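# Set working duct dampers' status sliders to green

## Task

Four duct dampers are present, and some of them are faulty: the blade has detached from its shaft and jammed, which cannot be seen by eye. For each damper that turns properly, slide the cover of its status slider fully across until green shows; each faulty damper's slider must still show red. Every damper must end up standing behind its own slider. Only results that hold without the robot supporting them count. Finish by releasing everything and moving the grippers away.

## Robot and tools

Robot: two arms, left_arm and right_arm, each with six joints and a gripper. The names are labels only; they do not match the left or right of any image. Cameras: cam_head_left, cam_head_right, cam_left_wrist, cam_right_wrist, all 672x504, returned in that order.

Frame: all reported positions share one scene frame with its origin on the table top midway between the arms. +x goes out over the table, +z goes up, and left_arm sits toward +y. Each state line lists, per arm, end_effector_position (metres) and end_effector_quat_wxyz. The printed hand position may be somewhat wrong, more so at long reach. The gripper's fingers point along its own +z and close along its own y; the reported point lies between the finger pads, roughly 1 cm short of the tips.

Tool execute_actions, argument actions: a list holding one item or nothing. An empty list commands nothing and simply returns the state. An action item is {"rows": [...], "steps": n} with n from 1 to 15 (default 15); each step lasts 1/30 s. Each row is applied for one step; if there are fewer rows than steps the final row repeats. A wait item is {"steps": n} with n up to 300 and no rows; it returns once that many steps have gone by since the previous result, with your reply time counted inside them. Optional argument pictures (true/false) chooses whether images come back; by default they do. A refused call moves nothing.

Row layout: always 14 numbers, one flat list covering both arms, even if only one arm should move. Numbers 1 to 6 are left_arm absolute joint targets in radians (waist, shoulder, elbow, wrist pitch, wrist yaw, wrist roll), number 7 is left_arm opening; numbers 8 to 14 repeat this for right_arm. These are target angles to go to, not offsets, in the same units as the Joint positions line. Stated ranges per arm: waist -2.880 to 2.880, shoulder 0.000 to 3.142, elbow 0.000 to 3.019, wrist pitch -1.693 to 1.571, wrist yaw -1.571 to 1.571, wrist roll -2.094 to 2.094. True limits can differ by up to 0.019 rad either way. A target beyond a range end by more than 0.019 rad, and further out than the joint's last reported angle, gets the call refused; a target past the real end is cut to that end, and a "joint sent to its limit" line may appear, possibly about an earlier action. Missing that line does not prove there is more room. Opening is a scale from -1 (closed) to +1 (fully open, pads 0.094 m apart).

Motion: each joint's target is held within a fixed distance of its measured angle each step (waist 0.264, shoulder 0.32, elbow 0.276, wrist pitch 0.33, wrist yaw 0.186, wrist roll 0.522 rad), and if the targets would move the gripper more than 70 mm from where it is, all joints of that arm are pulled back proportionally. So distant goals need several calls. Between calls the arms keep heading to the last row sent, until everything has nearly stopped or a step is HELD; after that, only a fresh action moves them further. Fingers still in motion keep going.

Result lines: Joint positions and Joint velocities give one block per arm, the six joints in column order (rad, rad/s) and then the pad gap (m, m/s). grip_measured shows the measured opening on the command scale; each gripper reads off by up to about 1 mm, constant within a scene. Away from the ends of the scale the fingers go to where grip_measured would equal your command, so to hold something command roughly 0.03 below the reading for a firm grip, less for a gentle one. Pad force caps near 50 to 62 N (lower on some grippers, and lower on parts thinner than about 2 mm), with possible brief spikes on contact. "joint command not followed" means a clearance check altered or blocked joint targets; the rest of the row still ran. HELD marks steps where your row was partly or wholly not sent. Joint torque readings are total drive output with per-arm offset, scale and noise; they are nonzero in free air and friction can mimic or mask load, but a jammed damper may show up as resistance. MOTOR HOT appears from 85 °C; at 100 °C the arm drops whatever it holds and stops (OVER-TEMPERATURE FAULT). Holding loads heats motors, also while you think.

Tool zoom_image: camera (one of the four names) and region [x0, y0, x1, y1] in pixels of that camera's latest image, origin top-left, at most 504x504. Returns an enlarged view.

Tool finished_scene: argument scene, the number of the current scene. Replying without any tool call ends all remaining work.

Time runs while you write after the first call, so replies should be brief. Avoid: knocking or placing anything off the table, dropping, slipping, slamming, hitting hard or pushing very hard, letting the two arms collide or press on each other, and overheating. Sliders must stay in place on their own, so release and withdraw both grippers before finishing.

Each tool is called after "Call:" in YAML: its name, and indented under it one key for each argument.

## Session

Call:
execute_actions:
  actions: []

Scene clock: 0.00 s of 6600.00 s.
left_arm: end_effector_position=(-0.0582, +0.5016, +0.3736) grip_measured=+1.000 end_effector_quat_wxyz=(+0.508, -0.430, +0.640, +0.384) | right_arm: end_effector_position=(+0.4145, -0.8011, +0.2558) grip_measured=+1.000 end_effector_quat_wxyz=(-0.056, +0.142, +0.974, -0.169)
Joint positions: left_arm=[ 2.337  0.628  0.73  -0.686  1.223  0.612  0.094] | right_arm=[-1.016  1.994  2.105 -1.532  0.325 -0.614  0.094]
Joint velocities: left_arm=[ 0.005 -0.005  0.002 -0.002 -0.007  0.007  0.   ] | right_arm=[-0.015 -0.015  0.007 -0.002 -0.11   0.037  0.   ]
Joint torques (N m, as the arm reports them, + toward a larger angle): no reading

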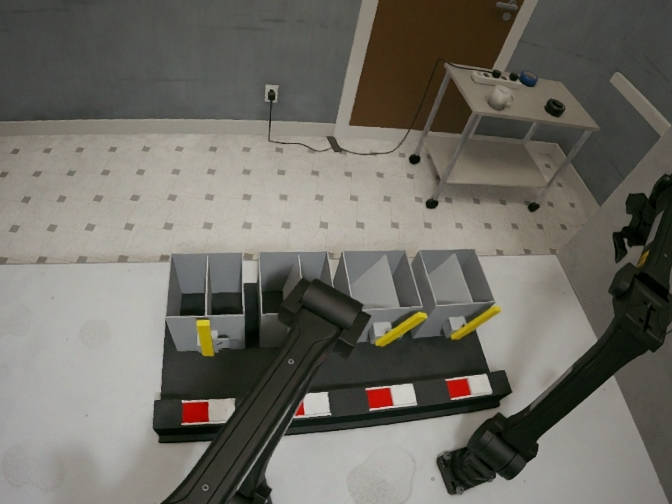

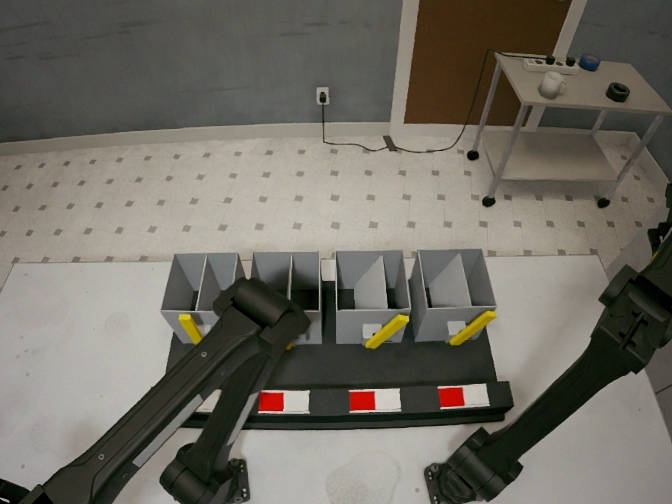

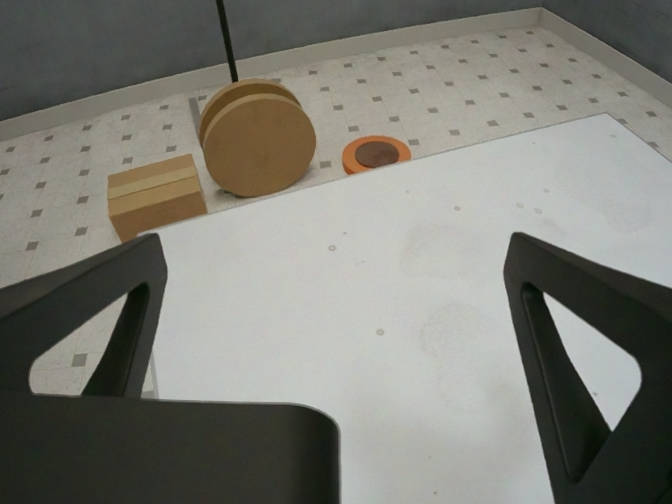

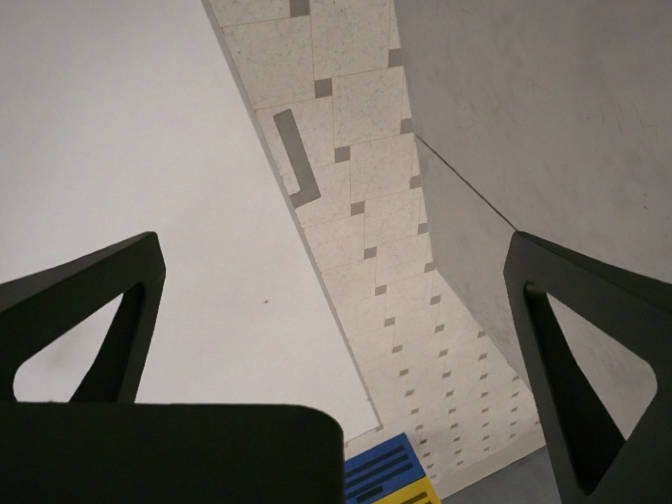

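Call:
execute_actions:
  actions:
    - {"rows":[[1.5,0.7,1.3,-1.5,0,0,1,-1.3,1.5,1.7,-1.55,0,0,1]],"steps":15}
  pictures: false

Call:
execute_actions:
  actions:
    - {"rows":[[0.6,0.8,1.4,-1.65,0,0,1,-1.5,1.45,1.5,-1.6,0,0,1]],"steps":15}
  pictures: false

Call:
execute_actions:
  actions:
    - {"rows":[[-0.1,1.1,1.4,-1.68,0,0.08,1,-1.5,1.45,1.5,-1.6,0,0,1]],"steps":15}
  pictures: false

Call:
execute_actions:
  actions:
    - {"steps":30}

Scene clock: 13.27 s of 6600.00 s.
left_arm: end_effector_position=(+0.0325, +0.4721, +0.4450) grip_measured=+1.000 end_effector_quat_wxyz=(+0.231, -0.670, +0.663, +0.242) | right_arm: end_effector_position=(+0.2289, -0.7276, +0.3355) grip_measured=+1.000 end_effector_quat_wxyz=(+0.078, +0.502, +0.859, -0.064)
Joint positions: left_arm=[ 1.474  0.692  1.279 -1.477  0.035  0.06   0.094] | right_arm=[-1.319  1.537  1.708 -1.54   0.007 -0.126  0.094]
Joint velocities: left_arm=[ 0.034 -0.21   0.071 -0.144 -0.813 -0.344  0.   ] | right_arm=[-0.317 -0.982 -0.022 -0.09  -0.007  0.725  0.   ]
Joint torques (N m, as the arm reports them, + toward a larger angle): left_arm=[ 4.37  2.03 10.86  1.07 -0.08 -0.11] | right_arm=[  3.12 -12.71   8.54   0.84  -0.29   0.28]
Steps of this call (steps 1 to 90: nothing new was sent; then 9.77 s passed at rest; steps 91 to 105: all 15 steps of this action). Readings (joint positions):
91: left_arm=[2.316 0.632 0.751 -0.743 1.145 0.550] | right_arm=[-1.022 1.984 2.088 -1.528 0.292 -0.586]
92: left_arm=[2.265 0.647 0.791 -0.833 1.063 0.474] | right_arm=[-1.030 1.963 2.051 -1.527 0.253 -0.553]
94: left_arm=[2.131 0.683 0.891 -0.995 0.911 0.350] | right_arm=[-1.061 1.913 1.971 -1.528 0.176 -0.487]
98: left_arm=[1.865 0.718 1.085 -1.266 0.645 0.209] | right_arm=[-1.162 1.790 1.825 -1.530 0.065 -0.361]
105: the state above

Scene clock: 13.77 s of 6600.00 s.
left_arm: end_effector_position=(+0.2292, +0.3992, +0.4382) grip_measured=+1.000 end_effector_quat_wxyz=(+0.225, -0.354, +0.903, +0.091) | right_arm: end_effector_position=(+0.1260, -0.6862, +0.2808) grip_measured=+1.000 end_effector_quat_wxyz=(+0.002, +0.625, +0.781, -0.003)
Joint positions: left_arm=[ 0.582  0.816  1.374 -1.638  0.003  0.015  0.094] | right_arm=[-1.506  1.464  1.497 -1.595  0.002 -0.019  0.094]
Joint velocities: left_arm=[ 0.21  -0.161  0.002 -0.012 -0.022  0.022  0.   ] | right_arm=[ 0.112  0.044 -0.037 -0.002 -0.007 -0.022  0.   ]
Joint torques (N m, as the arm reports them, + toward a larger angle): left_arm=[ 1.07 -2.45 11.73  0.78 -0.18 -0.02] | right_arm=[  0.45 -14.54   9.27   0.39  -0.09   0.31]
Steps of this call (steps 1 to 15: all 15 steps of this action). Readings (joint positions):
1: left_arm=[1.448 0.695 1.295 -1.515 0.004 0.048] | right_arm=[-1.336 1.503 1.694 -1.541 0.003 -0.112]
2: left_arm=[1.377 0.711 1.321 -1.570 -0.002 0.040] | right_arm=[-1.357 1.464 1.665 -1.546 0.001 -0.101]
4: left_arm=[1.189 0.751 1.363 -1.616 -0.002 0.029] | right_arm=[-1.419 1.404 1.598 -1.566 0.000 -0.077]
8: left_arm=[0.789 0.812 1.374 -1.630 -0.002 0.018] | right_arm=[-1.523 1.393 1.519 -1.595 0.002 -0.038]
15: the state above

Scene clock: 14.27 s of 6600.00 s.
left_arm: end_effector_position=(+0.3820, +0.2370, +0.3449) grip_measured=+1.000 end_effector_quat_wxyz=(+0.064, +0.015, +0.998, +0.001) | right_arm: end_effector_position=(+0.1278, -0.6850, +0.2826) grip_measured=+1.000 end_effector_quat_wxyz=(+0.004, +0.625, +0.781, -0.005)
Joint positions: left_arm=[-0.144  1.157  1.379 -1.664  0.005  0.066  0.094] | right_arm=[-1.501  1.46   1.496 -1.595  0.002 -0.015  0.094]
Joint velocities: left_arm=[ 0.073 -0.22  -0.012 -0.032 -0.066  0.007  0.   ] | right_arm=[-0.005 -0.005 -0.002 -0.007  0.007  0.007  0.   ]
Joint torques (N m, as the arm reports them, + toward a larger angle): left_arm=[  4.57 -11.55  12.03   0.43  -0.27   0.19] | right_arm=[  0.8  -13.7    9.02   0.4   -0.04   0.28]
Steps of this call (steps 1 to 15: all 15 steps of this action). Readings (joint positions):
1: left_arm=[0.573 0.822 1.375 -1.644 -0.003 0.017] | right_arm=[-1.503 1.465 1.496 -1.595 0.002 -0.018]
2: left_arm=[0.537 0.836 1.383 -1.652 -0.004 0.021] | right_arm=[-1.501 1.465 1.496 -1.595 0.002 -0.018]
4: left_arm=[0.436 0.892 1.388 -1.657 -0.004 0.029] | right_arm=[-1.501 1.462 1.496 -1.595 0.002 -0.017]
8: left_arm=[0.182 1.050 1.388 -1.659 -0.005 0.044] | right_arm=[-1.501 1.460 1.496 -1.595 0.002 -0.015]
15: the state above

Scene clock: 15.27 s of 6600.00 s.
left_arm: end_effector_position=(+0.3646, +0.2506, +0.3647) grip_measured=+1.000 end_effector_quat_wxyz=(+0.093, -0.005, +0.996, +0.006) | right_arm: end_effector_position=(+0.1278, -0.6850, +0.2826) grip_measured=+1.000 end_effector_quat_wxyz=(+0.004, +0.625, +0.781, -0.005)
Joint positions: left_arm=[-0.101  1.091  1.379 -1.672  0.002  0.068  0.094] | right_arm=[-1.501  1.46   1.496 -1.595  0.002 -0.014  0.094]
Joint velocities: left_arm=[-0.005 -0.005 -0.012  0.022 -0.051  0.022  0.   ] | right_arm=[-0.015  0.005 -0.022 -0.002 -0.066 -0.007  0.   ]
Joint torques (N m, as the arm reports them, + toward a larger angle): left_arm=[ 0.97 -4.48 11.66  0.63 -0.13  0.21] | right_arm=[  0.67 -13.41   9.03   0.41  -0.04   0.29]
Steps of this call (steps 1 to 30: the robot went on to your last target). Readings (joint positions):
1: left_arm=[-0.137 1.147 1.379 -1.665 0.005 0.067] | right_arm=[-1.501 1.460 1.496 -1.595 0.002 -0.015]
2: left_arm=[-0.127 1.136 1.379 -1.666 0.004 0.067] | right_arm=[-1.501 1.460 1.496 -1.595 0.002 -0.015]
4: left_arm=[-0.110 1.112 1.379 -1.669 0.002 0.067] | right_arm=[-1.501 1.460 1.496 -1.595 0.002 -0.014]
8: left_arm=[-0.101 1.086 1.379 -1.671 0.002 0.068] | right_arm=[-1.501 1.460 1.496 -1.595 0.002 -0.014]
30: the state above
All arms were judged still, so your last target was given up. Only a new action makes them travel on or press farther. Fingers that are still opening or closing keep moving.

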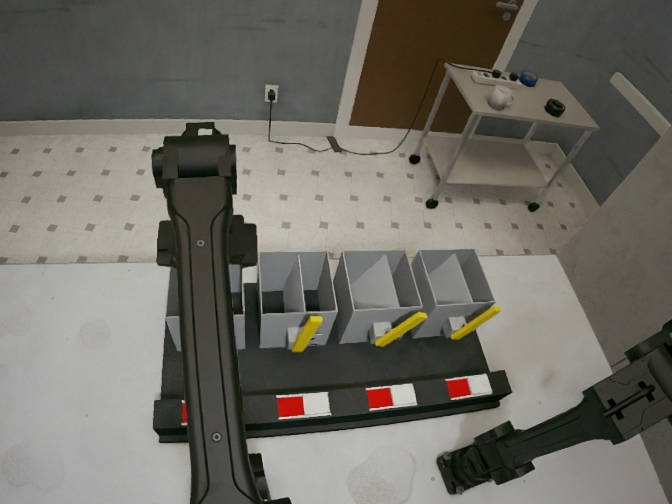

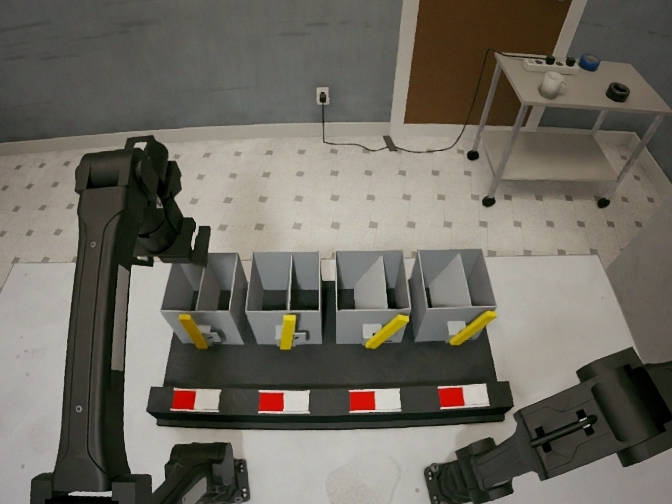

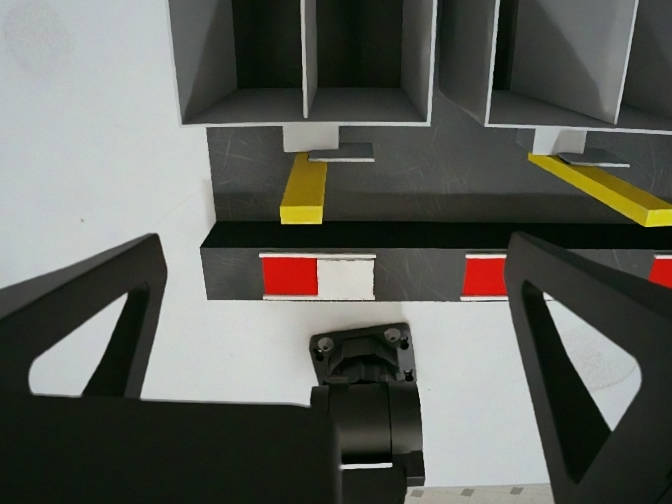

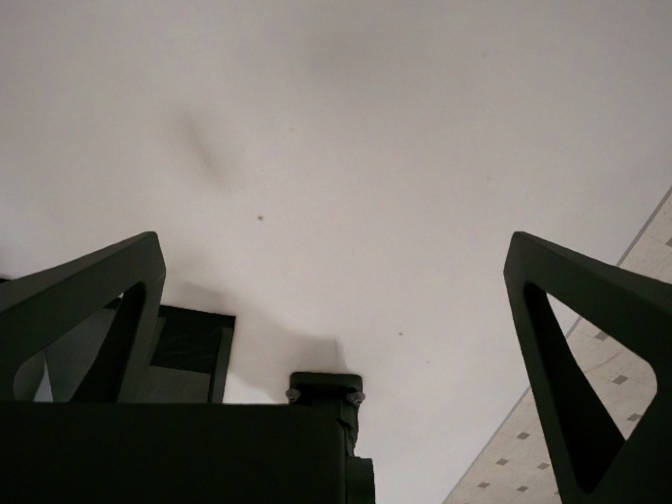

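Call:
execute_actions:
  actions:
    - {"rows":[[-0.11,1.12,1.37,-1.67,0,0.07,1,-1.5,1.45,1.5,-1.6,0,0,1],[-0.12,1.14,1.34,-1.65,0,0.06,1,-1.5,1.45,1.5,-1.6,0,0,1],[-0.13,1.16,1.31,-1.63,0,0.05,1,-1.5,1.45,1.5,-1.6,0,0,1],[-0.14,1.18,1.28,-1.61,0,0.04,1,-1.5,1.45,1.5,-1.6,0,0,1],[-0.15,1.2,1.25,-1.59,0,0.03,1,-1.5,1.45,1.5,-1.6,0,0,1],[-0.15,1.22,1.22,-1.57,0,0.03,1,-1.5,1.45,1.5,-1.6,0,0,1]],"steps":15}

Scene clock: 29.07 s of 6600.00 s.
left_arm: end_effector_position=(+0.3807, +0.2360, +0.2454) grip_measured=+1.000 end_effector_quat_wxyz=(-0.030, +0.006, +1.000, -0.002) | right_arm: end_effector_position=(+0.1278, -0.6850, +0.2826) grip_measured=+1.000 end_effector_quat_wxyz=(+0.004, +0.625, +0.781, -0.005)
Joint positions: left_arm=[-0.148  1.253  1.199 -1.578  0.002  0.044  0.094] | right_arm=[-1.501  1.46   1.496 -1.595  0.002 -0.014  0.094]
Joint velocities: left_arm=[-0.015 -0.171  0.002  0.027 -0.066 -0.066  0.   ] | right_arm=[-0.024 -0.005 -0.017 -0.007  0.022 -0.066  0.   ]
Joint torques (N m, as the arm reports them, + toward a larger angle): left_arm=[  1.73 -11.09  11.57   0.94  -0.11  -0.1 ] | right_arm=[  0.68 -13.5    9.01   0.41  -0.04   0.29]
Steps of this call (steps 1 to 90: nothing new was sent; then 10.30 s passed at rest; steps 91 to 105: all 15 steps of this action). Readings (joint positions):
91: left_arm=[-0.101 1.092 1.379 -1.672 0.002 0.068] | right_arm=[-1.501 1.460 1.496 -1.595 0.002 -0.014]
92: left_arm=[-0.102 1.094 1.374 -1.669 0.002 0.068] | right_arm=[-1.501 1.460 1.496 -1.595 0.002 -0.014]
94: left_arm=[-0.111 1.105 1.346 -1.649 0.002 0.064] | right_arm=[-1.501 1.460 1.496 -1.595 0.002 -0.014]
98: left_arm=[-0.143 1.176 1.243 -1.594 0.002 0.052] | right_arm=[-1.501 1.460 1.496 -1.595 0.002 -0.014]
105: the state above

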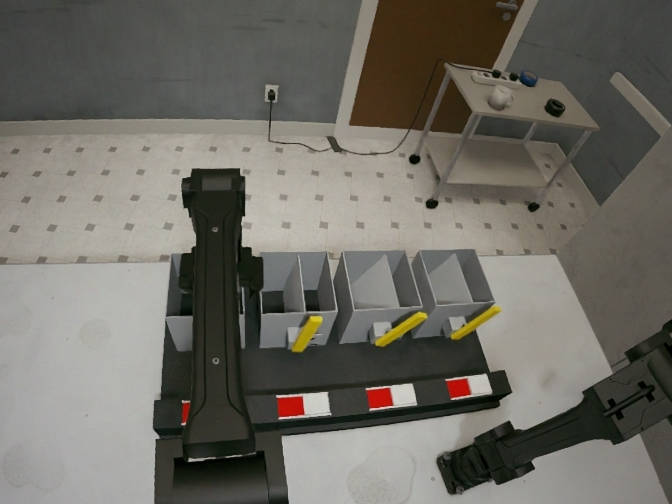

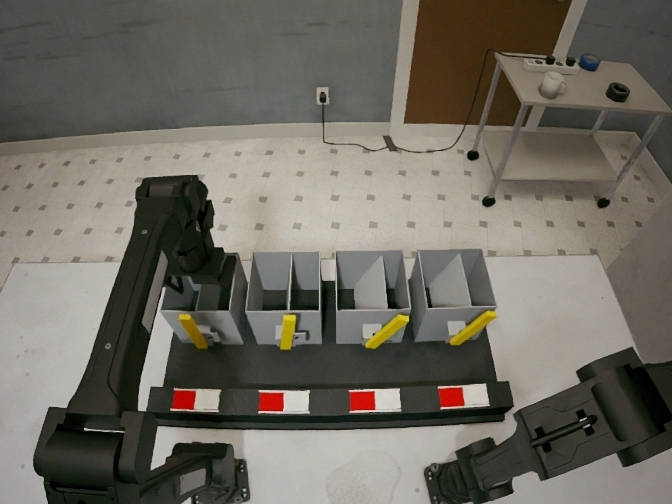

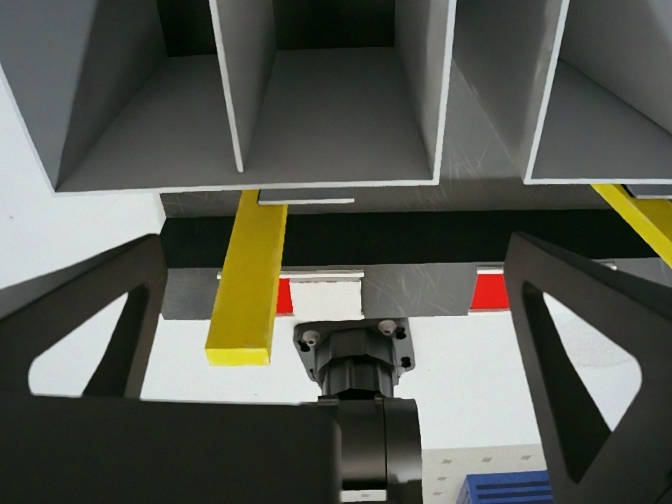

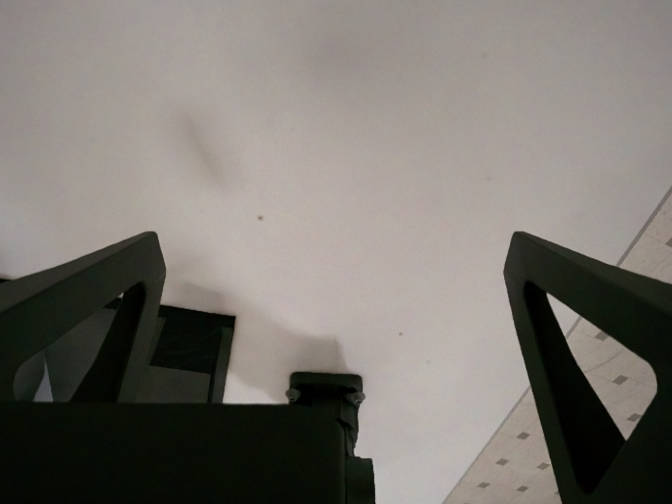

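Call:
execute_actions:
  actions:
    - {"rows":[[-0.15,1.25,1.23,-1.56,0,0.03,1,-1.5,1.45,1.5,-1.6,0,0,1],[-0.15,1.28,1.25,-1.55,0,0.03,1,-1.5,1.45,1.5,-1.6,0,0,1],[-0.15,1.31,1.27,-1.53,0,0.03,1,-1.5,1.45,1.5,-1.6,0,0,1],[-0.15,1.35,1.28,-1.5,0,0.03,1,-1.5,1.45,1.5,-1.6,0,0,1]],"steps":15}

Scene clock: 39.90 s of 6600.00 s.
left_arm: end_effector_position=(+0.4230, +0.2373, +0.2259) grip_measured=+1.000 end_effector_quat_wxyz=(-0.025, +0.005, +1.000, -0.002) | right_arm: end_effector_position=(+0.1278, -0.6850, +0.2826) grip_measured=+1.000 end_effector_quat_wxyz=(+0.004, +0.625, +0.781, -0.005)
Joint positions: left_arm=[-0.148  1.362  1.247 -1.507  0.002  0.042  0.094] | right_arm=[-1.501  1.46   1.496 -1.595  0.002 -0.014  0.094]
Joint velocities: left_arm=[-0.005 -0.083 -0.022  0.007  0.081 -0.066  0.   ] | right_arm=[-0.024 -0.015 -0.002 -0.002  0.007  0.007  0.   ]
Joint torques (N m, as the arm reports them, + toward a larger angle): left_arm=[  0.05 -11.69  12.76   0.83  -0.22  -0.1 ] | right_arm=[  0.67 -13.5    9.     0.4   -0.04   0.29]
Steps of this call (steps 1 to 30: the robot went on to your last target; steps 31 to 90: nothing new was sent; then 7.33 s passed at rest; steps 91 to 105: all 15 steps of this action). Readings (joint positions):
91: left_arm=[-0.148 1.218 1.199 -1.577 0.002 0.042] | right_arm=[-1.501 1.460 1.496 -1.595 0.002 -0.014]
92: left_arm=[-0.148 1.223 1.201 -1.575 0.002 0.042] | right_arm=[-1.501 1.460 1.496 -1.595 0.002 -0.014]
94: left_arm=[-0.148 1.252 1.216 -1.558 0.002 0.042] | right_arm=[-1.501 1.460 1.496 -1.595 0.002 -0.014]
98: left_arm=[-0.148 1.341 1.247 -1.510 0.002 0.042] | right_arm=[-1.501 1.460 1.496 -1.595 0.002 -0.014]
105: the state above

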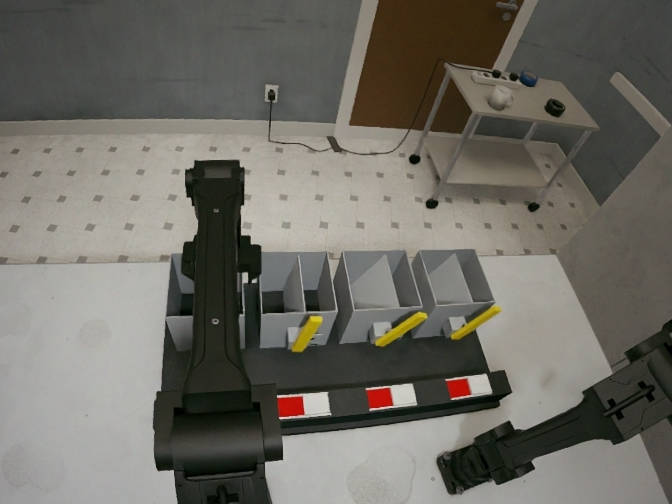

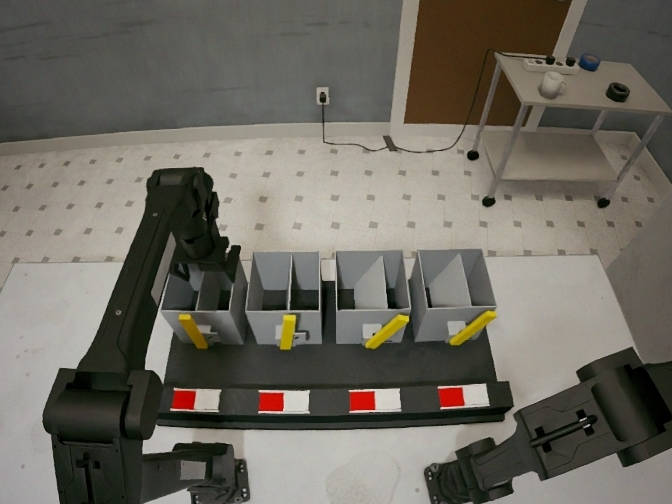

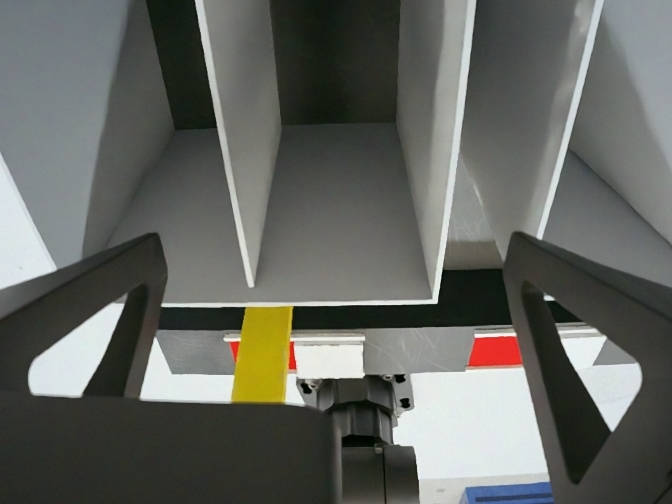

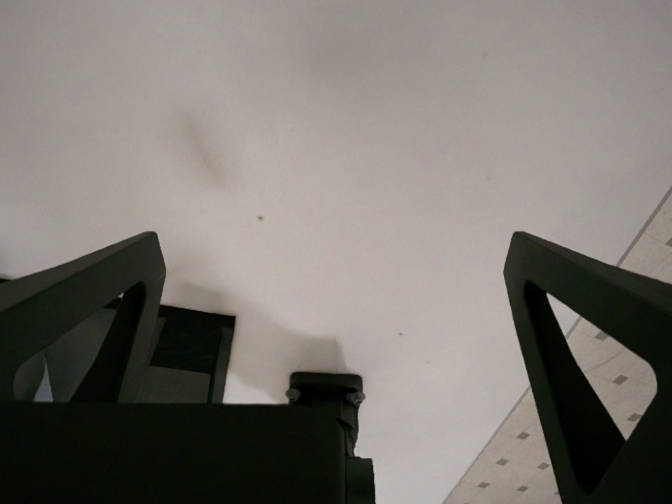

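Call:
execute_actions:
  actions:
    - {"rows":[[-0.15,1.35,1.26,-1.48,0,0.03,1,-1.5,1.45,1.5,-1.6,0,0,1],[-0.15,1.35,1.23,-1.45,0,0.03,1,-1.5,1.45,1.5,-1.6,0,0,1],[-0.15,1.35,1.2,-1.42,0,0.03,1,-1.5,1.45,1.5,-1.6,0,0,1],[-0.15,1.35,1.17,-1.39,0,0.03,1,-1.5,1.45,1.5,-1.6,0,0,1]],"steps":15}

Scene clock: 46.60 s of 6600.00 s.
left_arm: end_effector_position=(+0.4213, +0.2373, +0.1977) grip_measured=+1.000 end_effector_quat_wxyz=(-0.009, +0.005, +1.000, -0.001) | right_arm: end_effector_position=(+0.1278, -0.6850, +0.2826) grip_measured=+1.000 end_effector_quat_wxyz=(+0.004, +0.625, +0.781, -0.005)
Joint positions: left_arm=[-0.148  1.348  1.16  -1.402  0.002  0.042  0.094] | right_arm=[-1.501  1.46   1.496 -1.595  0.002 -0.014  0.094]
Joint velocities: left_arm=[ 0.005 -0.005 -0.002 -0.007  0.007  0.022  0.   ] | right_arm=[ 0.005 -0.015 -0.012 -0.007  0.022  0.066  0.   ]
Joint torques (N m, as the arm reports them, + toward a larger angle): left_arm=[ 0.5  -9.63 10.6   0.88 -0.11 -0.01] | right_arm=[  0.69 -13.45   9.01   0.42  -0.04   0.29]
Steps of this call (steps 1 to 15: the robot went on to your last target; steps 16 to 90: nothing new was sent; then 3.20 s passed at rest; steps 91 to 105: all 15 steps of this action). Readings (joint positions):
91: left_arm=[-0.148 1.353 1.247 -1.504 0.002 0.042] | right_arm=[-1.501 1.460 1.496 -1.595 0.002 -0.014]
92: left_arm=[-0.148 1.353 1.245 -1.493 0.002 0.042] | right_arm=[-1.501 1.460 1.496 -1.595 0.002 -0.014]
94: left_arm=[-0.148 1.349 1.222 -1.447 0.002 0.042] | right_arm=[-1.501 1.460 1.496 -1.595 0.002 -0.014]
98: left_arm=[-0.148 1.347 1.167 -1.407 0.002 0.042] | right_arm=[-1.501 1.460 1.496 -1.595 0.002 -0.014]
105: the state above

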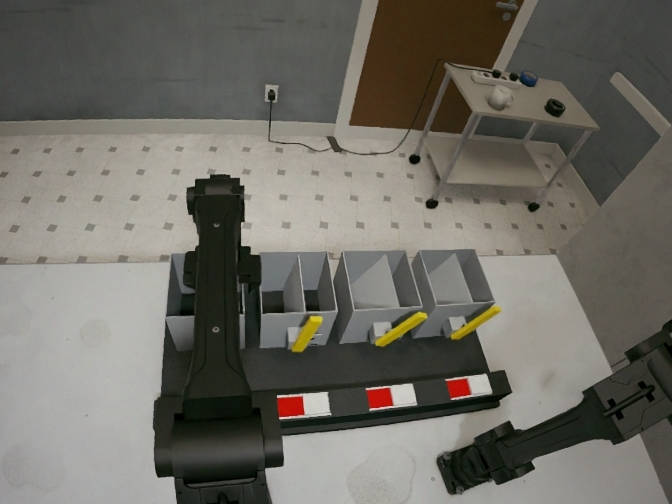

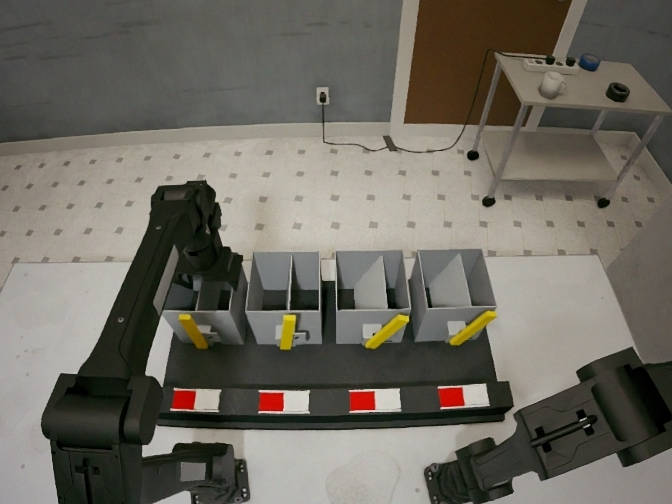

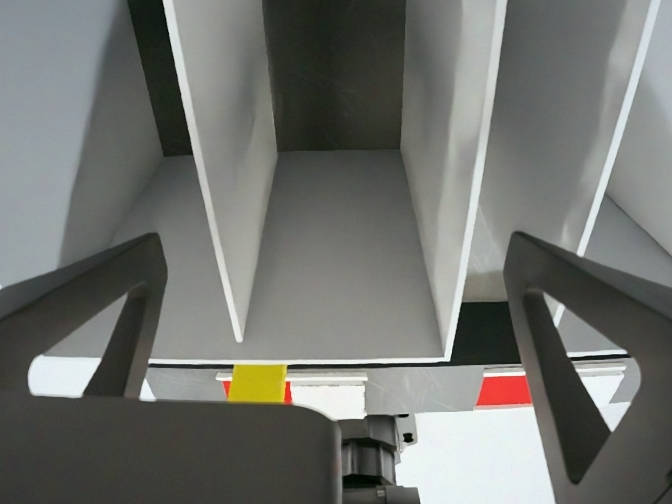

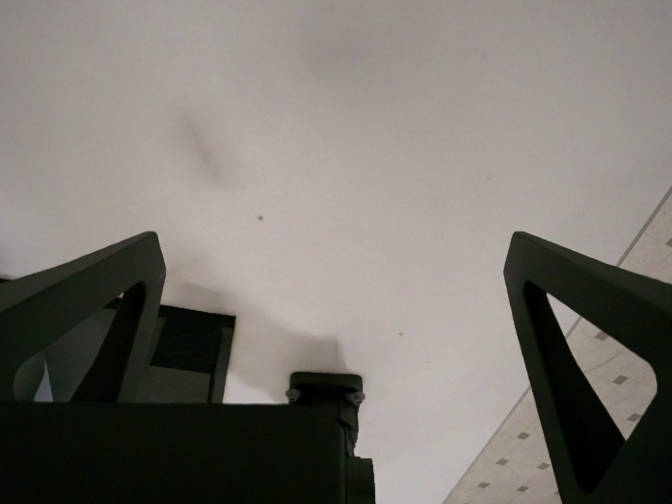

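Call:
execute_actions:
  actions:
    - {"rows":[[-0.15,1.355,1.15,-1.37,0,0.03,1,-1.5,1.45,1.5,-1.6,0,0,1],[-0.15,1.36,1.13,-1.345,0,0.03,1,-1.5,1.45,1.5,-1.6,0,0,1],[-0.15,1.36,1.1,-1.32,0,0.03,1,-1.5,1.45,1.5,-1.6,0,0,1]],"steps":12}
  pictures: false

Call:
execute_actions:
  actions:
    - {"rows":[[-0.15,1.36,1.1,-1.32,0,0.03,0.8,-1.5,1.45,1.5,-1.6,0,0,1],[-0.15,1.36,1.1,-1.32,0,0.03,0.6,-1.5,1.45,1.5,-1.6,0,0,1],[-0.15,1.36,1.1,-1.32,0,0.03,0.4,-1.5,1.45,1.5,-1.6,0,0,1],[-0.15,1.36,1.1,-1.32,0,0.03,0.2,-1.5,1.45,1.5,-1.6,0,0,1]],"steps":15}
  pictures: false

Call:
execute_actions:
  actions:
    - {"steps":20}

Scene clock: 53.97 s of 6600.00 s.
left_arm: end_effector_position=(+0.4162, +0.2371, +0.1702) grip_measured=+1.000 end_effector_quat_wxyz=(-0.012, +0.005, +1.000, -0.001) | right_arm: end_effector_position=(+0.1278, -0.6850, +0.2826) grip_measured=+1.000 end_effector_quat_wxyz=(+0.004, +0.625, +0.781, -0.005)
Joint positions: left_arm=[-0.148  1.355  1.092 -1.332  0.002  0.042  0.094] | right_arm=[-1.501  1.46   1.496 -1.595  0.002 -0.014  0.094]
Joint velocities: left_arm=[ 0.005  0.005 -0.012  0.027 -0.022  0.007  0.   ] | right_arm=[-0.005 -0.005  0.007 -0.017  0.037 -0.022  0.   ]
Joint torques (N m, as the arm reports them, + toward a larger angle): left_arm=[ 0.35 -9.37 10.22  0.8  -0.12 -0.08] | right_arm=[  0.68 -13.51   9.02   0.4   -0.04   0.29]
Steps of this call (steps 1 to 15: the robot went on to your last target; steps 16 to 90: nothing new was sent; then 3.97 s passed at rest; steps 91 to 102: all 12 steps of this action). Readings (joint positions):
91: left_arm=[-0.148 1.348 1.159 -1.398 0.002 0.042] | right_arm=[-1.501 1.460 1.496 -1.595 0.002 -0.014]
92: left_arm=[-0.148 1.348 1.155 -1.386 0.002 0.042] | right_arm=[-1.501 1.460 1.496 -1.595 0.002 -0.014]
94: left_arm=[-0.148 1.348 1.131 -1.350 0.002 0.042] | right_arm=[-1.501 1.460 1.496 -1.595 0.002 -0.014]
98: left_arm=[-0.148 1.353 1.094 -1.336 0.002 0.042] | right_arm=[-1.501 1.460 1.496 -1.595 0.002 -0.014]
102: the state above

Scene clock: 54.47 s of 6600.00 s.
left_arm: end_effector_position=(+0.4167, +0.2325, +0.1702) grip_measured=+0.203 end_effector_quat_wxyz=(-0.011, +0.007, +1.000, -0.006) | right_arm: end_effector_position=(+0.1278, -0.6850, +0.2826) grip_measured=+1.000 end_effector_quat_wxyz=(+0.004, +0.625, +0.781, -0.005)
Joint positions: left_arm=[-0.156  1.355  1.092 -1.331  0.012  0.037  0.057] | right_arm=[-1.501  1.46   1.496 -1.595  0.002 -0.014  0.094]
Joint velocities: left_arm=[-0.005 -0.015 -0.002  0.017  0.022  0.051 -0.   ] | right_arm=[-0.015 -0.005 -0.002 -0.007  0.022 -0.066  0.   ]
Joint torques (N m, as the arm reports them, + toward a larger angle): left_arm=[ 0.83 -9.28 10.46  0.66 -0.56 -0.04] | right_arm=[  0.67 -13.49   9.01   0.4   -0.04   0.29]
Steps of this call (steps 1 to 15: all 15 steps of this action). Readings (joint positions):
1: left_arm=[-0.148 1.355 1.092 -1.332 0.002 0.041] | right_arm=[-1.501 1.460 1.496 -1.595 0.002 -0.014]
2: left_arm=[-0.148 1.355 1.092 -1.332 0.002 0.041] | right_arm=[-1.501 1.460 1.496 -1.595 0.002 -0.014]
4: left_arm=[-0.151 1.355 1.092 -1.331 0.015 0.040] | right_arm=[-1.501 1.460 1.496 -1.595 0.002 -0.014]
8: left_arm=[-0.156 1.355 1.092 -1.331 0.012 0.037] | right_arm=[-1.501 1.460 1.496 -1.595 0.002 -0.014]
15: the state above

Scene clock: 55.13 s of 6600.00 s.
left_arm: end_effector_position=(+0.4167, +0.2325, +0.1702) grip_measured=+0.203 end_effector_quat_wxyz=(-0.011, +0.007, +1.000, -0.006) | right_arm: end_effector_position=(+0.1278, -0.6850, +0.2826) grip_measured=+1.000 end_effector_quat_wxyz=(+0.004, +0.625, +0.781, -0.005)
Joint positions: left_arm=[-0.156  1.355  1.092 -1.331  0.012  0.037  0.057] | right_arm=[-1.501  1.46   1.496 -1.595  0.002 -0.014  0.094]
Joint velocities: left_arm=[ 0.005 -0.005  0.007  0.007 -0.051  0.037 -0.001] | right_arm=[-0.005 -0.015  0.002 -0.007 -0.051  0.007  0.   ]
Joint torques (N m, as the arm reports them, + toward a larger angle): left_arm=[  1.61 -10.18  10.24   0.79  -0.57  -0.01] | right_arm=[  0.67 -13.48   9.01   0.4   -0.04   0.29]
Steps of this call (steps 1 to 15: the robot went on to your last target; steps 16 to 20: nothing new was sent). Readings (joint positions):
1: left_arm=[-0.156 1.355 1.092 -1.331 0.012 0.037] | right_arm=[-1.501 1.460 1.496 -1.595 0.002 -0.014]
2: left_arm=[-0.156 1.355 1.092 -1.331 0.012 0.037] | right_arm=[-1.501 1.460 1.496 -1.595 0.002 -0.014]
4: left_arm=[-0.156 1.355 1.092 -1.331 0.012 0.037] | right_arm=[-1.501 1.460 1.496 -1.595 0.002 -0.014]
8: left_arm=[-0.156 1.355 1.092 -1.331 0.012 0.037] | right_arm=[-1.501 1.460 1.496 -1.595 0.002 -0.014]
20: the state above
All arms were judged still, so your last target was given up. Only a new action makes them travel on or press farther. Fingers that are still opening or closing keep moving.

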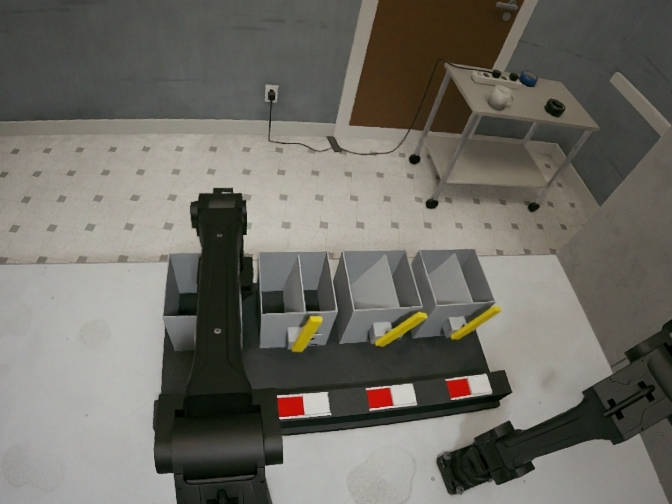

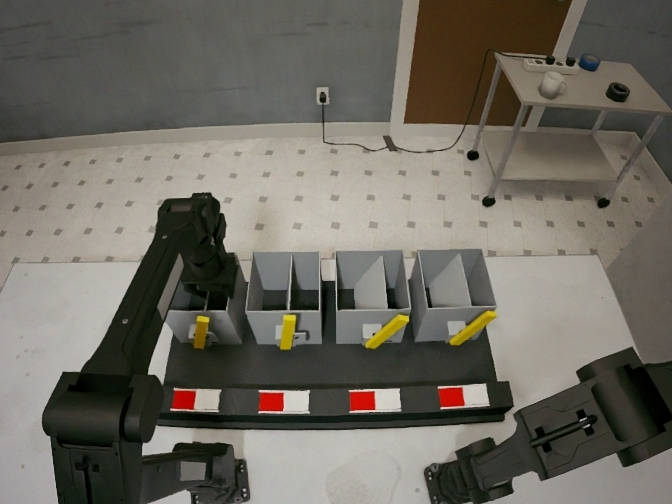

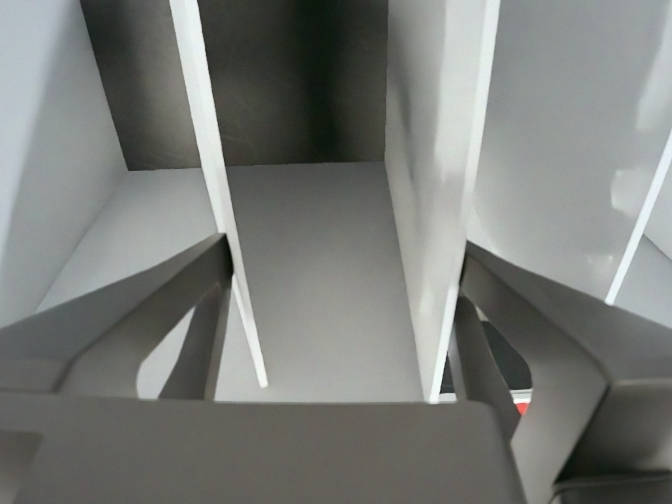

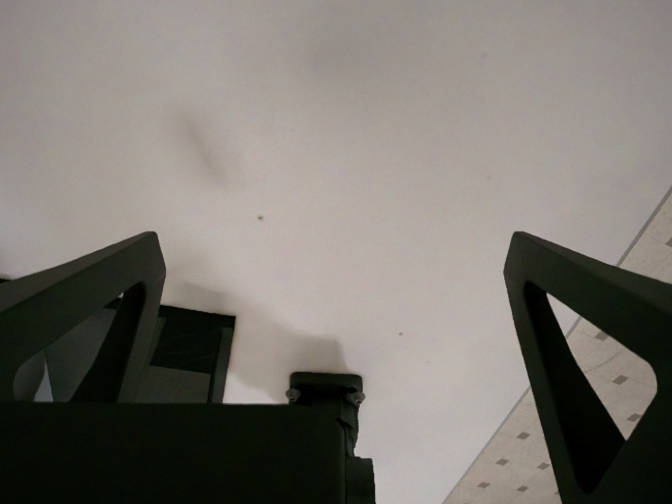

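Call:
execute_actions:
  actions:
    - {"rows":[[-0.15,1.36,1.1,-1.32,0,0.03,0.6,-1.5,1.45,1.5,-1.6,0,0,1],[-0.15,1.36,1.1,-1.32,0,0.03,1,-1.5,1.45,1.5,-1.6,0,0,1],[-0.15,1.36,1.1,-1.32,0,0.03,1,-1.5,1.45,1.5,-1.6,0,0,1],[-0.15,1.36,1.1,-1.32,0,0.03,1,-1.5,1.45,1.5,-1.6,0,0,1],[-0.15,1.36,1.1,-1.32,0,0.03,1,-1.5,1.45,1.5,-1.6,0,0,1],[-0.15,1.36,1.14,-1.36,0,0.03,1,-1.5,1.45,1.5,-1.6,0,0,1],[-0.15,1.36,1.18,-1.4,0,0.03,1,-1.5,1.45,1.5,-1.6,0,0,1],[-0.15,1.36,1.22,-1.44,0,0.03,1,-1.5,1.45,1.5,-1.6,0,0,1],[-0.15,1.36,1.26,-1.48,0,0.03,1,-1.5,1.45,1.5,-1.6,0,0,1],[-0.15,1.36,1.3,-1.52,0,0.03,1,-1.5,1.45,1.5,-1.6,0,0,1],[-0.15,1.36,1.34,-1.55,0,0.03,1,-1.5,1.45,1.5,-1.6,0,0,1]],"steps":15}
  pictures: false

Call:
execute_actions:
  actions:
    - {"rows":[[-0.15,1.36,1.34,-1.55,0,0.03,1,-1.5,1.45,1.5,-1.6,0,0,1],[-0.15,1.36,1.35,-1.55,0,0.03,1,-1.5,1.45,1.5,-1.6,0,0,1],[-0.2,1.37,1.36,-1.55,0,-0.02,1,-1.5,1.45,1.5,-1.6,0,0,1],[-0.26,1.38,1.37,-1.55,0,-0.08,1,-1.5,1.45,1.5,-1.6,0,0,1],[-0.32,1.39,1.37,-1.54,0,-0.14,1,-1.5,1.45,1.5,-1.6,0,0,1],[-0.38,1.4,1.37,-1.53,0,-0.2,1,-1.5,1.45,1.5,-1.6,0,0,1],[-0.44,1.41,1.37,-1.52,0,-0.26,1,-1.5,1.45,1.5,-1.6,0,0,1],[-0.5,1.42,1.37,-1.51,0,-0.32,1,-1.5,1.45,1.5,-1.6,0,0,1],[-0.55,1.43,1.37,-1.5,0,-0.37,1,-1.5,1.45,1.5,-1.6,0,0,1],[-0.58,1.44,1.37,-1.5,0,-0.4,1,-1.5,1.45,1.5,-1.6,0,0,1]],"steps":15}
  pictures: false

Call:
execute_actions:
  actions:
    - {"rows":[[-0.58,1.44,1.35,-1.48,0,-0.4,1,-1.5,1.45,1.5,-1.6,0,0,1],[-0.58,1.44,1.33,-1.46,0,-0.4,1,-1.5,1.45,1.5,-1.6,0,0,1],[-0.58,1.44,1.31,-1.44,0,-0.4,1,-1.5,1.45,1.5,-1.6,0,0,1],[-0.58,1.44,1.29,-1.42,0,-0.4,1,-1.5,1.45,1.5,-1.6,0,0,1]],"steps":15}

Scene clock: 70.73 s of 6600.00 s.
left_arm: end_effector_position=(+0.4361, +0.2347, +0.2527) grip_measured=+1.000 end_effector_quat_wxyz=(+0.000, +0.007, +1.000, -0.001) | right_arm: end_effector_position=(+0.1278, -0.6850, +0.2826) grip_measured=+1.000 end_effector_quat_wxyz=(+0.004, +0.625, +0.781, -0.005)
Joint positions: left_arm=[-0.155  1.358  1.315 -1.528  0.003  0.037  0.094] | right_arm=[-1.501  1.46   1.496 -1.595  0.002 -0.014  0.094]
Joint velocities: left_arm=[-0.005 -0.171  0.364 -0.061 -0.007 -0.022  0.   ] | right_arm=[-0.015 -0.005  0.002  0.007 -0.066  0.051  0.   ]
Joint torques (N m, as the arm reports them, + toward a larger angle): left_arm=[  1.36 -10.06  10.18   0.03  -0.15   0.  ] | right_arm=[  0.68 -13.48   9.02   0.4   -0.04   0.29]
Steps of this call (steps 1 to 90: nothing new was sent; then 12.10 s passed at rest; steps 91 to 105: all 15 steps of this action). Readings (joint positions):
91: left_arm=[-0.156 1.355 1.092 -1.331 0.008 0.037] | right_arm=[-1.501 1.460 1.496 -1.595 0.002 -0.014]
92: left_arm=[-0.155 1.355 1.092 -1.331 0.004 0.037] | right_arm=[-1.501 1.460 1.496 -1.595 0.002 -0.014]
94: left_arm=[-0.155 1.355 1.092 -1.331 0.003 0.037] | right_arm=[-1.501 1.460 1.496 -1.595 0.002 -0.014]
98: left_arm=[-0.155 1.357 1.111 -1.376 0.003 0.037] | right_arm=[-1.501 1.460 1.496 -1.595 0.002 -0.014]
105: the state above

Scene clock: 71.23 s of 6600.00 s.
left_arm: end_effector_position=(+0.4138, +0.0478, +0.2243) grip_measured=+1.000 end_effector_quat_wxyz=(-0.026, +0.065, +0.998, +0.008) | right_arm: end_effector_position=(+0.1278, -0.6850, +0.2826) grip_measured=+1.000 end_effector_quat_wxyz=(+0.004, +0.625, +0.781, -0.005)
Joint positions: left_arm=[-0.629  1.447  1.329 -1.507  0.004 -0.319  0.094] | right_arm=[-1.501  1.46   1.496 -1.595  0.002 -0.014  0.094]
Joint velocities: left_arm=[-0.259  0.132 -0.007  0.002 -0.007 -0.418  0.   ] | right_arm=[-0.005  0.005 -0.002  0.012 -0.051 -0.022  0.   ]
Joint torques (N m, as the arm reports them, + toward a larger angle): left_arm=[  6.83 -13.76  13.35   0.7   -0.36  -0.09] | right_arm=[  0.68 -13.47   9.01   0.4   -0.04   0.29]
Steps of this call (steps 1 to 15: all 15 steps of this action). Readings (joint positions):
1: left_arm=[-0.155 1.352 1.323 -1.530 0.003 0.037] | right_arm=[-1.501 1.460 1.496 -1.595 0.002 -0.014]
2: left_arm=[-0.155 1.347 1.325 -1.532 0.003 0.037] | right_arm=[-1.501 1.460 1.496 -1.595 0.002 -0.014]
4: left_arm=[-0.169 1.346 1.326 -1.539 -0.001 0.011] | right_arm=[-1.501 1.460 1.496 -1.595 0.002 -0.014]
8: left_arm=[-0.325 1.373 1.329 -1.534 -0.004 -0.111] | right_arm=[-1.501 1.460 1.496 -1.595 0.002 -0.014]
15: the state above

Scene clock: 71.73 s of 6600.00 s.
left_arm: end_effector_position=(+0.4280, +0.0657, +0.2103) grip_measured=+1.000 end_effector_quat_wxyz=(-0.007, +0.005, +1.000, +0.002) | right_arm: end_effector_position=(+0.1278, -0.6850, +0.2826) grip_measured=+1.000 end_effector_quat_wxyz=(+0.004, +0.625, +0.781, -0.005)
Joint positions: left_arm=[-0.576  1.441  1.287 -1.431  0.001 -0.386  0.094] | right_arm=[-1.501  1.46   1.496 -1.595  0.002 -0.014  0.094]
Joint velocities: left_arm=[ 0.005 -0.015  0.012  0.002  0.037 -0.007  0.   ] | right_arm=[ 0.005  0.005  0.007  0.007 -0.022 -0.022  0.   ]
Joint torques (N m, as the arm reports them, + toward a larger angle): left_arm=[  0.52 -12.16  10.08   0.88  -0.17  -0.1 ] | right_arm=[  0.68 -13.49   9.02   0.41  -0.04   0.29]
Steps of this call (steps 1 to 15: all 15 steps of this action). Readings (joint positions):
1: left_arm=[-0.631 1.450 1.329 -1.504 0.004 -0.332] | right_arm=[-1.501 1.460 1.496 -1.595 0.002 -0.014]
2: left_arm=[-0.627 1.450 1.328 -1.495 0.004 -0.343] | right_arm=[-1.501 1.460 1.496 -1.595 0.002 -0.014]
4: left_arm=[-0.608 1.445 1.319 -1.462 0.004 -0.359] | right_arm=[-1.501 1.460 1.496 -1.595 0.002 -0.014]
8: left_arm=[-0.577 1.441 1.292 -1.435 0.001 -0.377] | right_arm=[-1.501 1.460 1.496 -1.595 0.002 -0.014]
15: the state above

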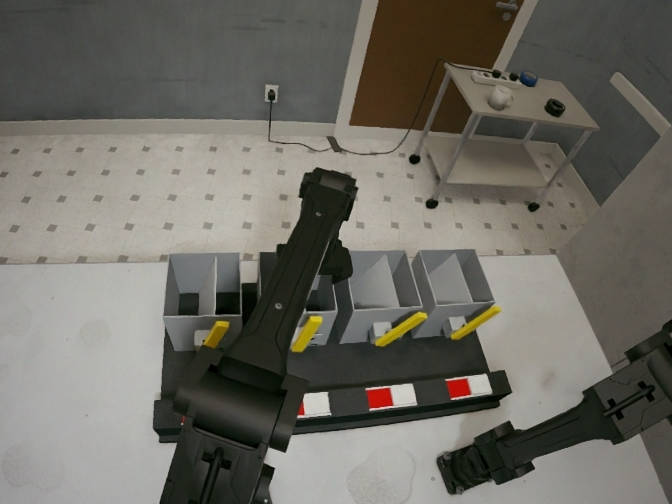

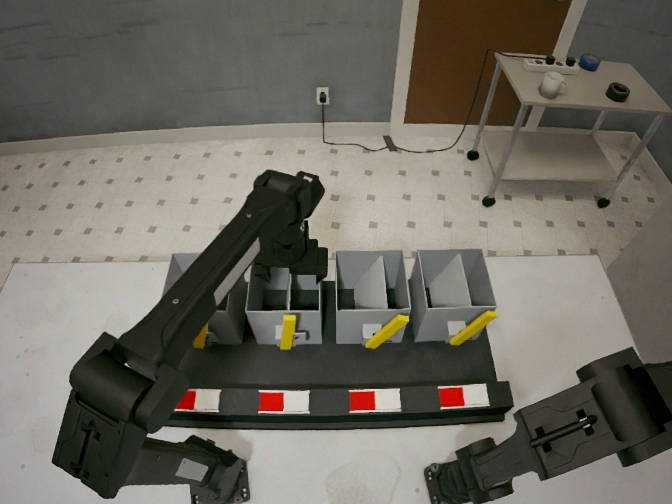

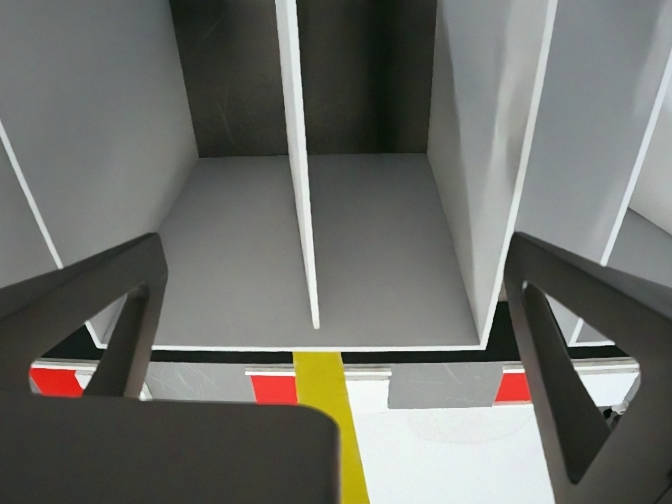

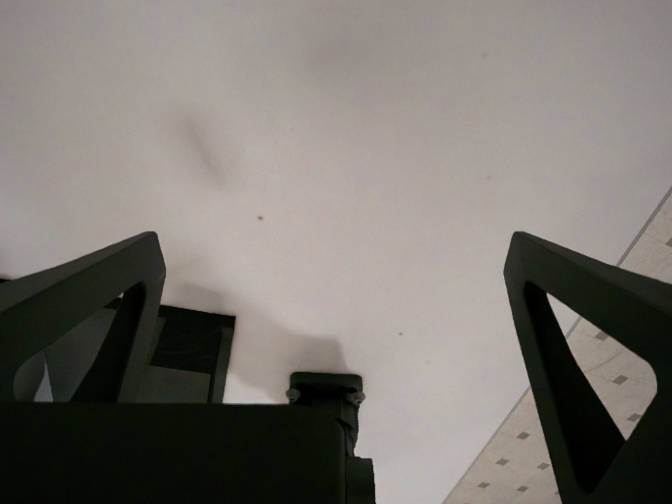

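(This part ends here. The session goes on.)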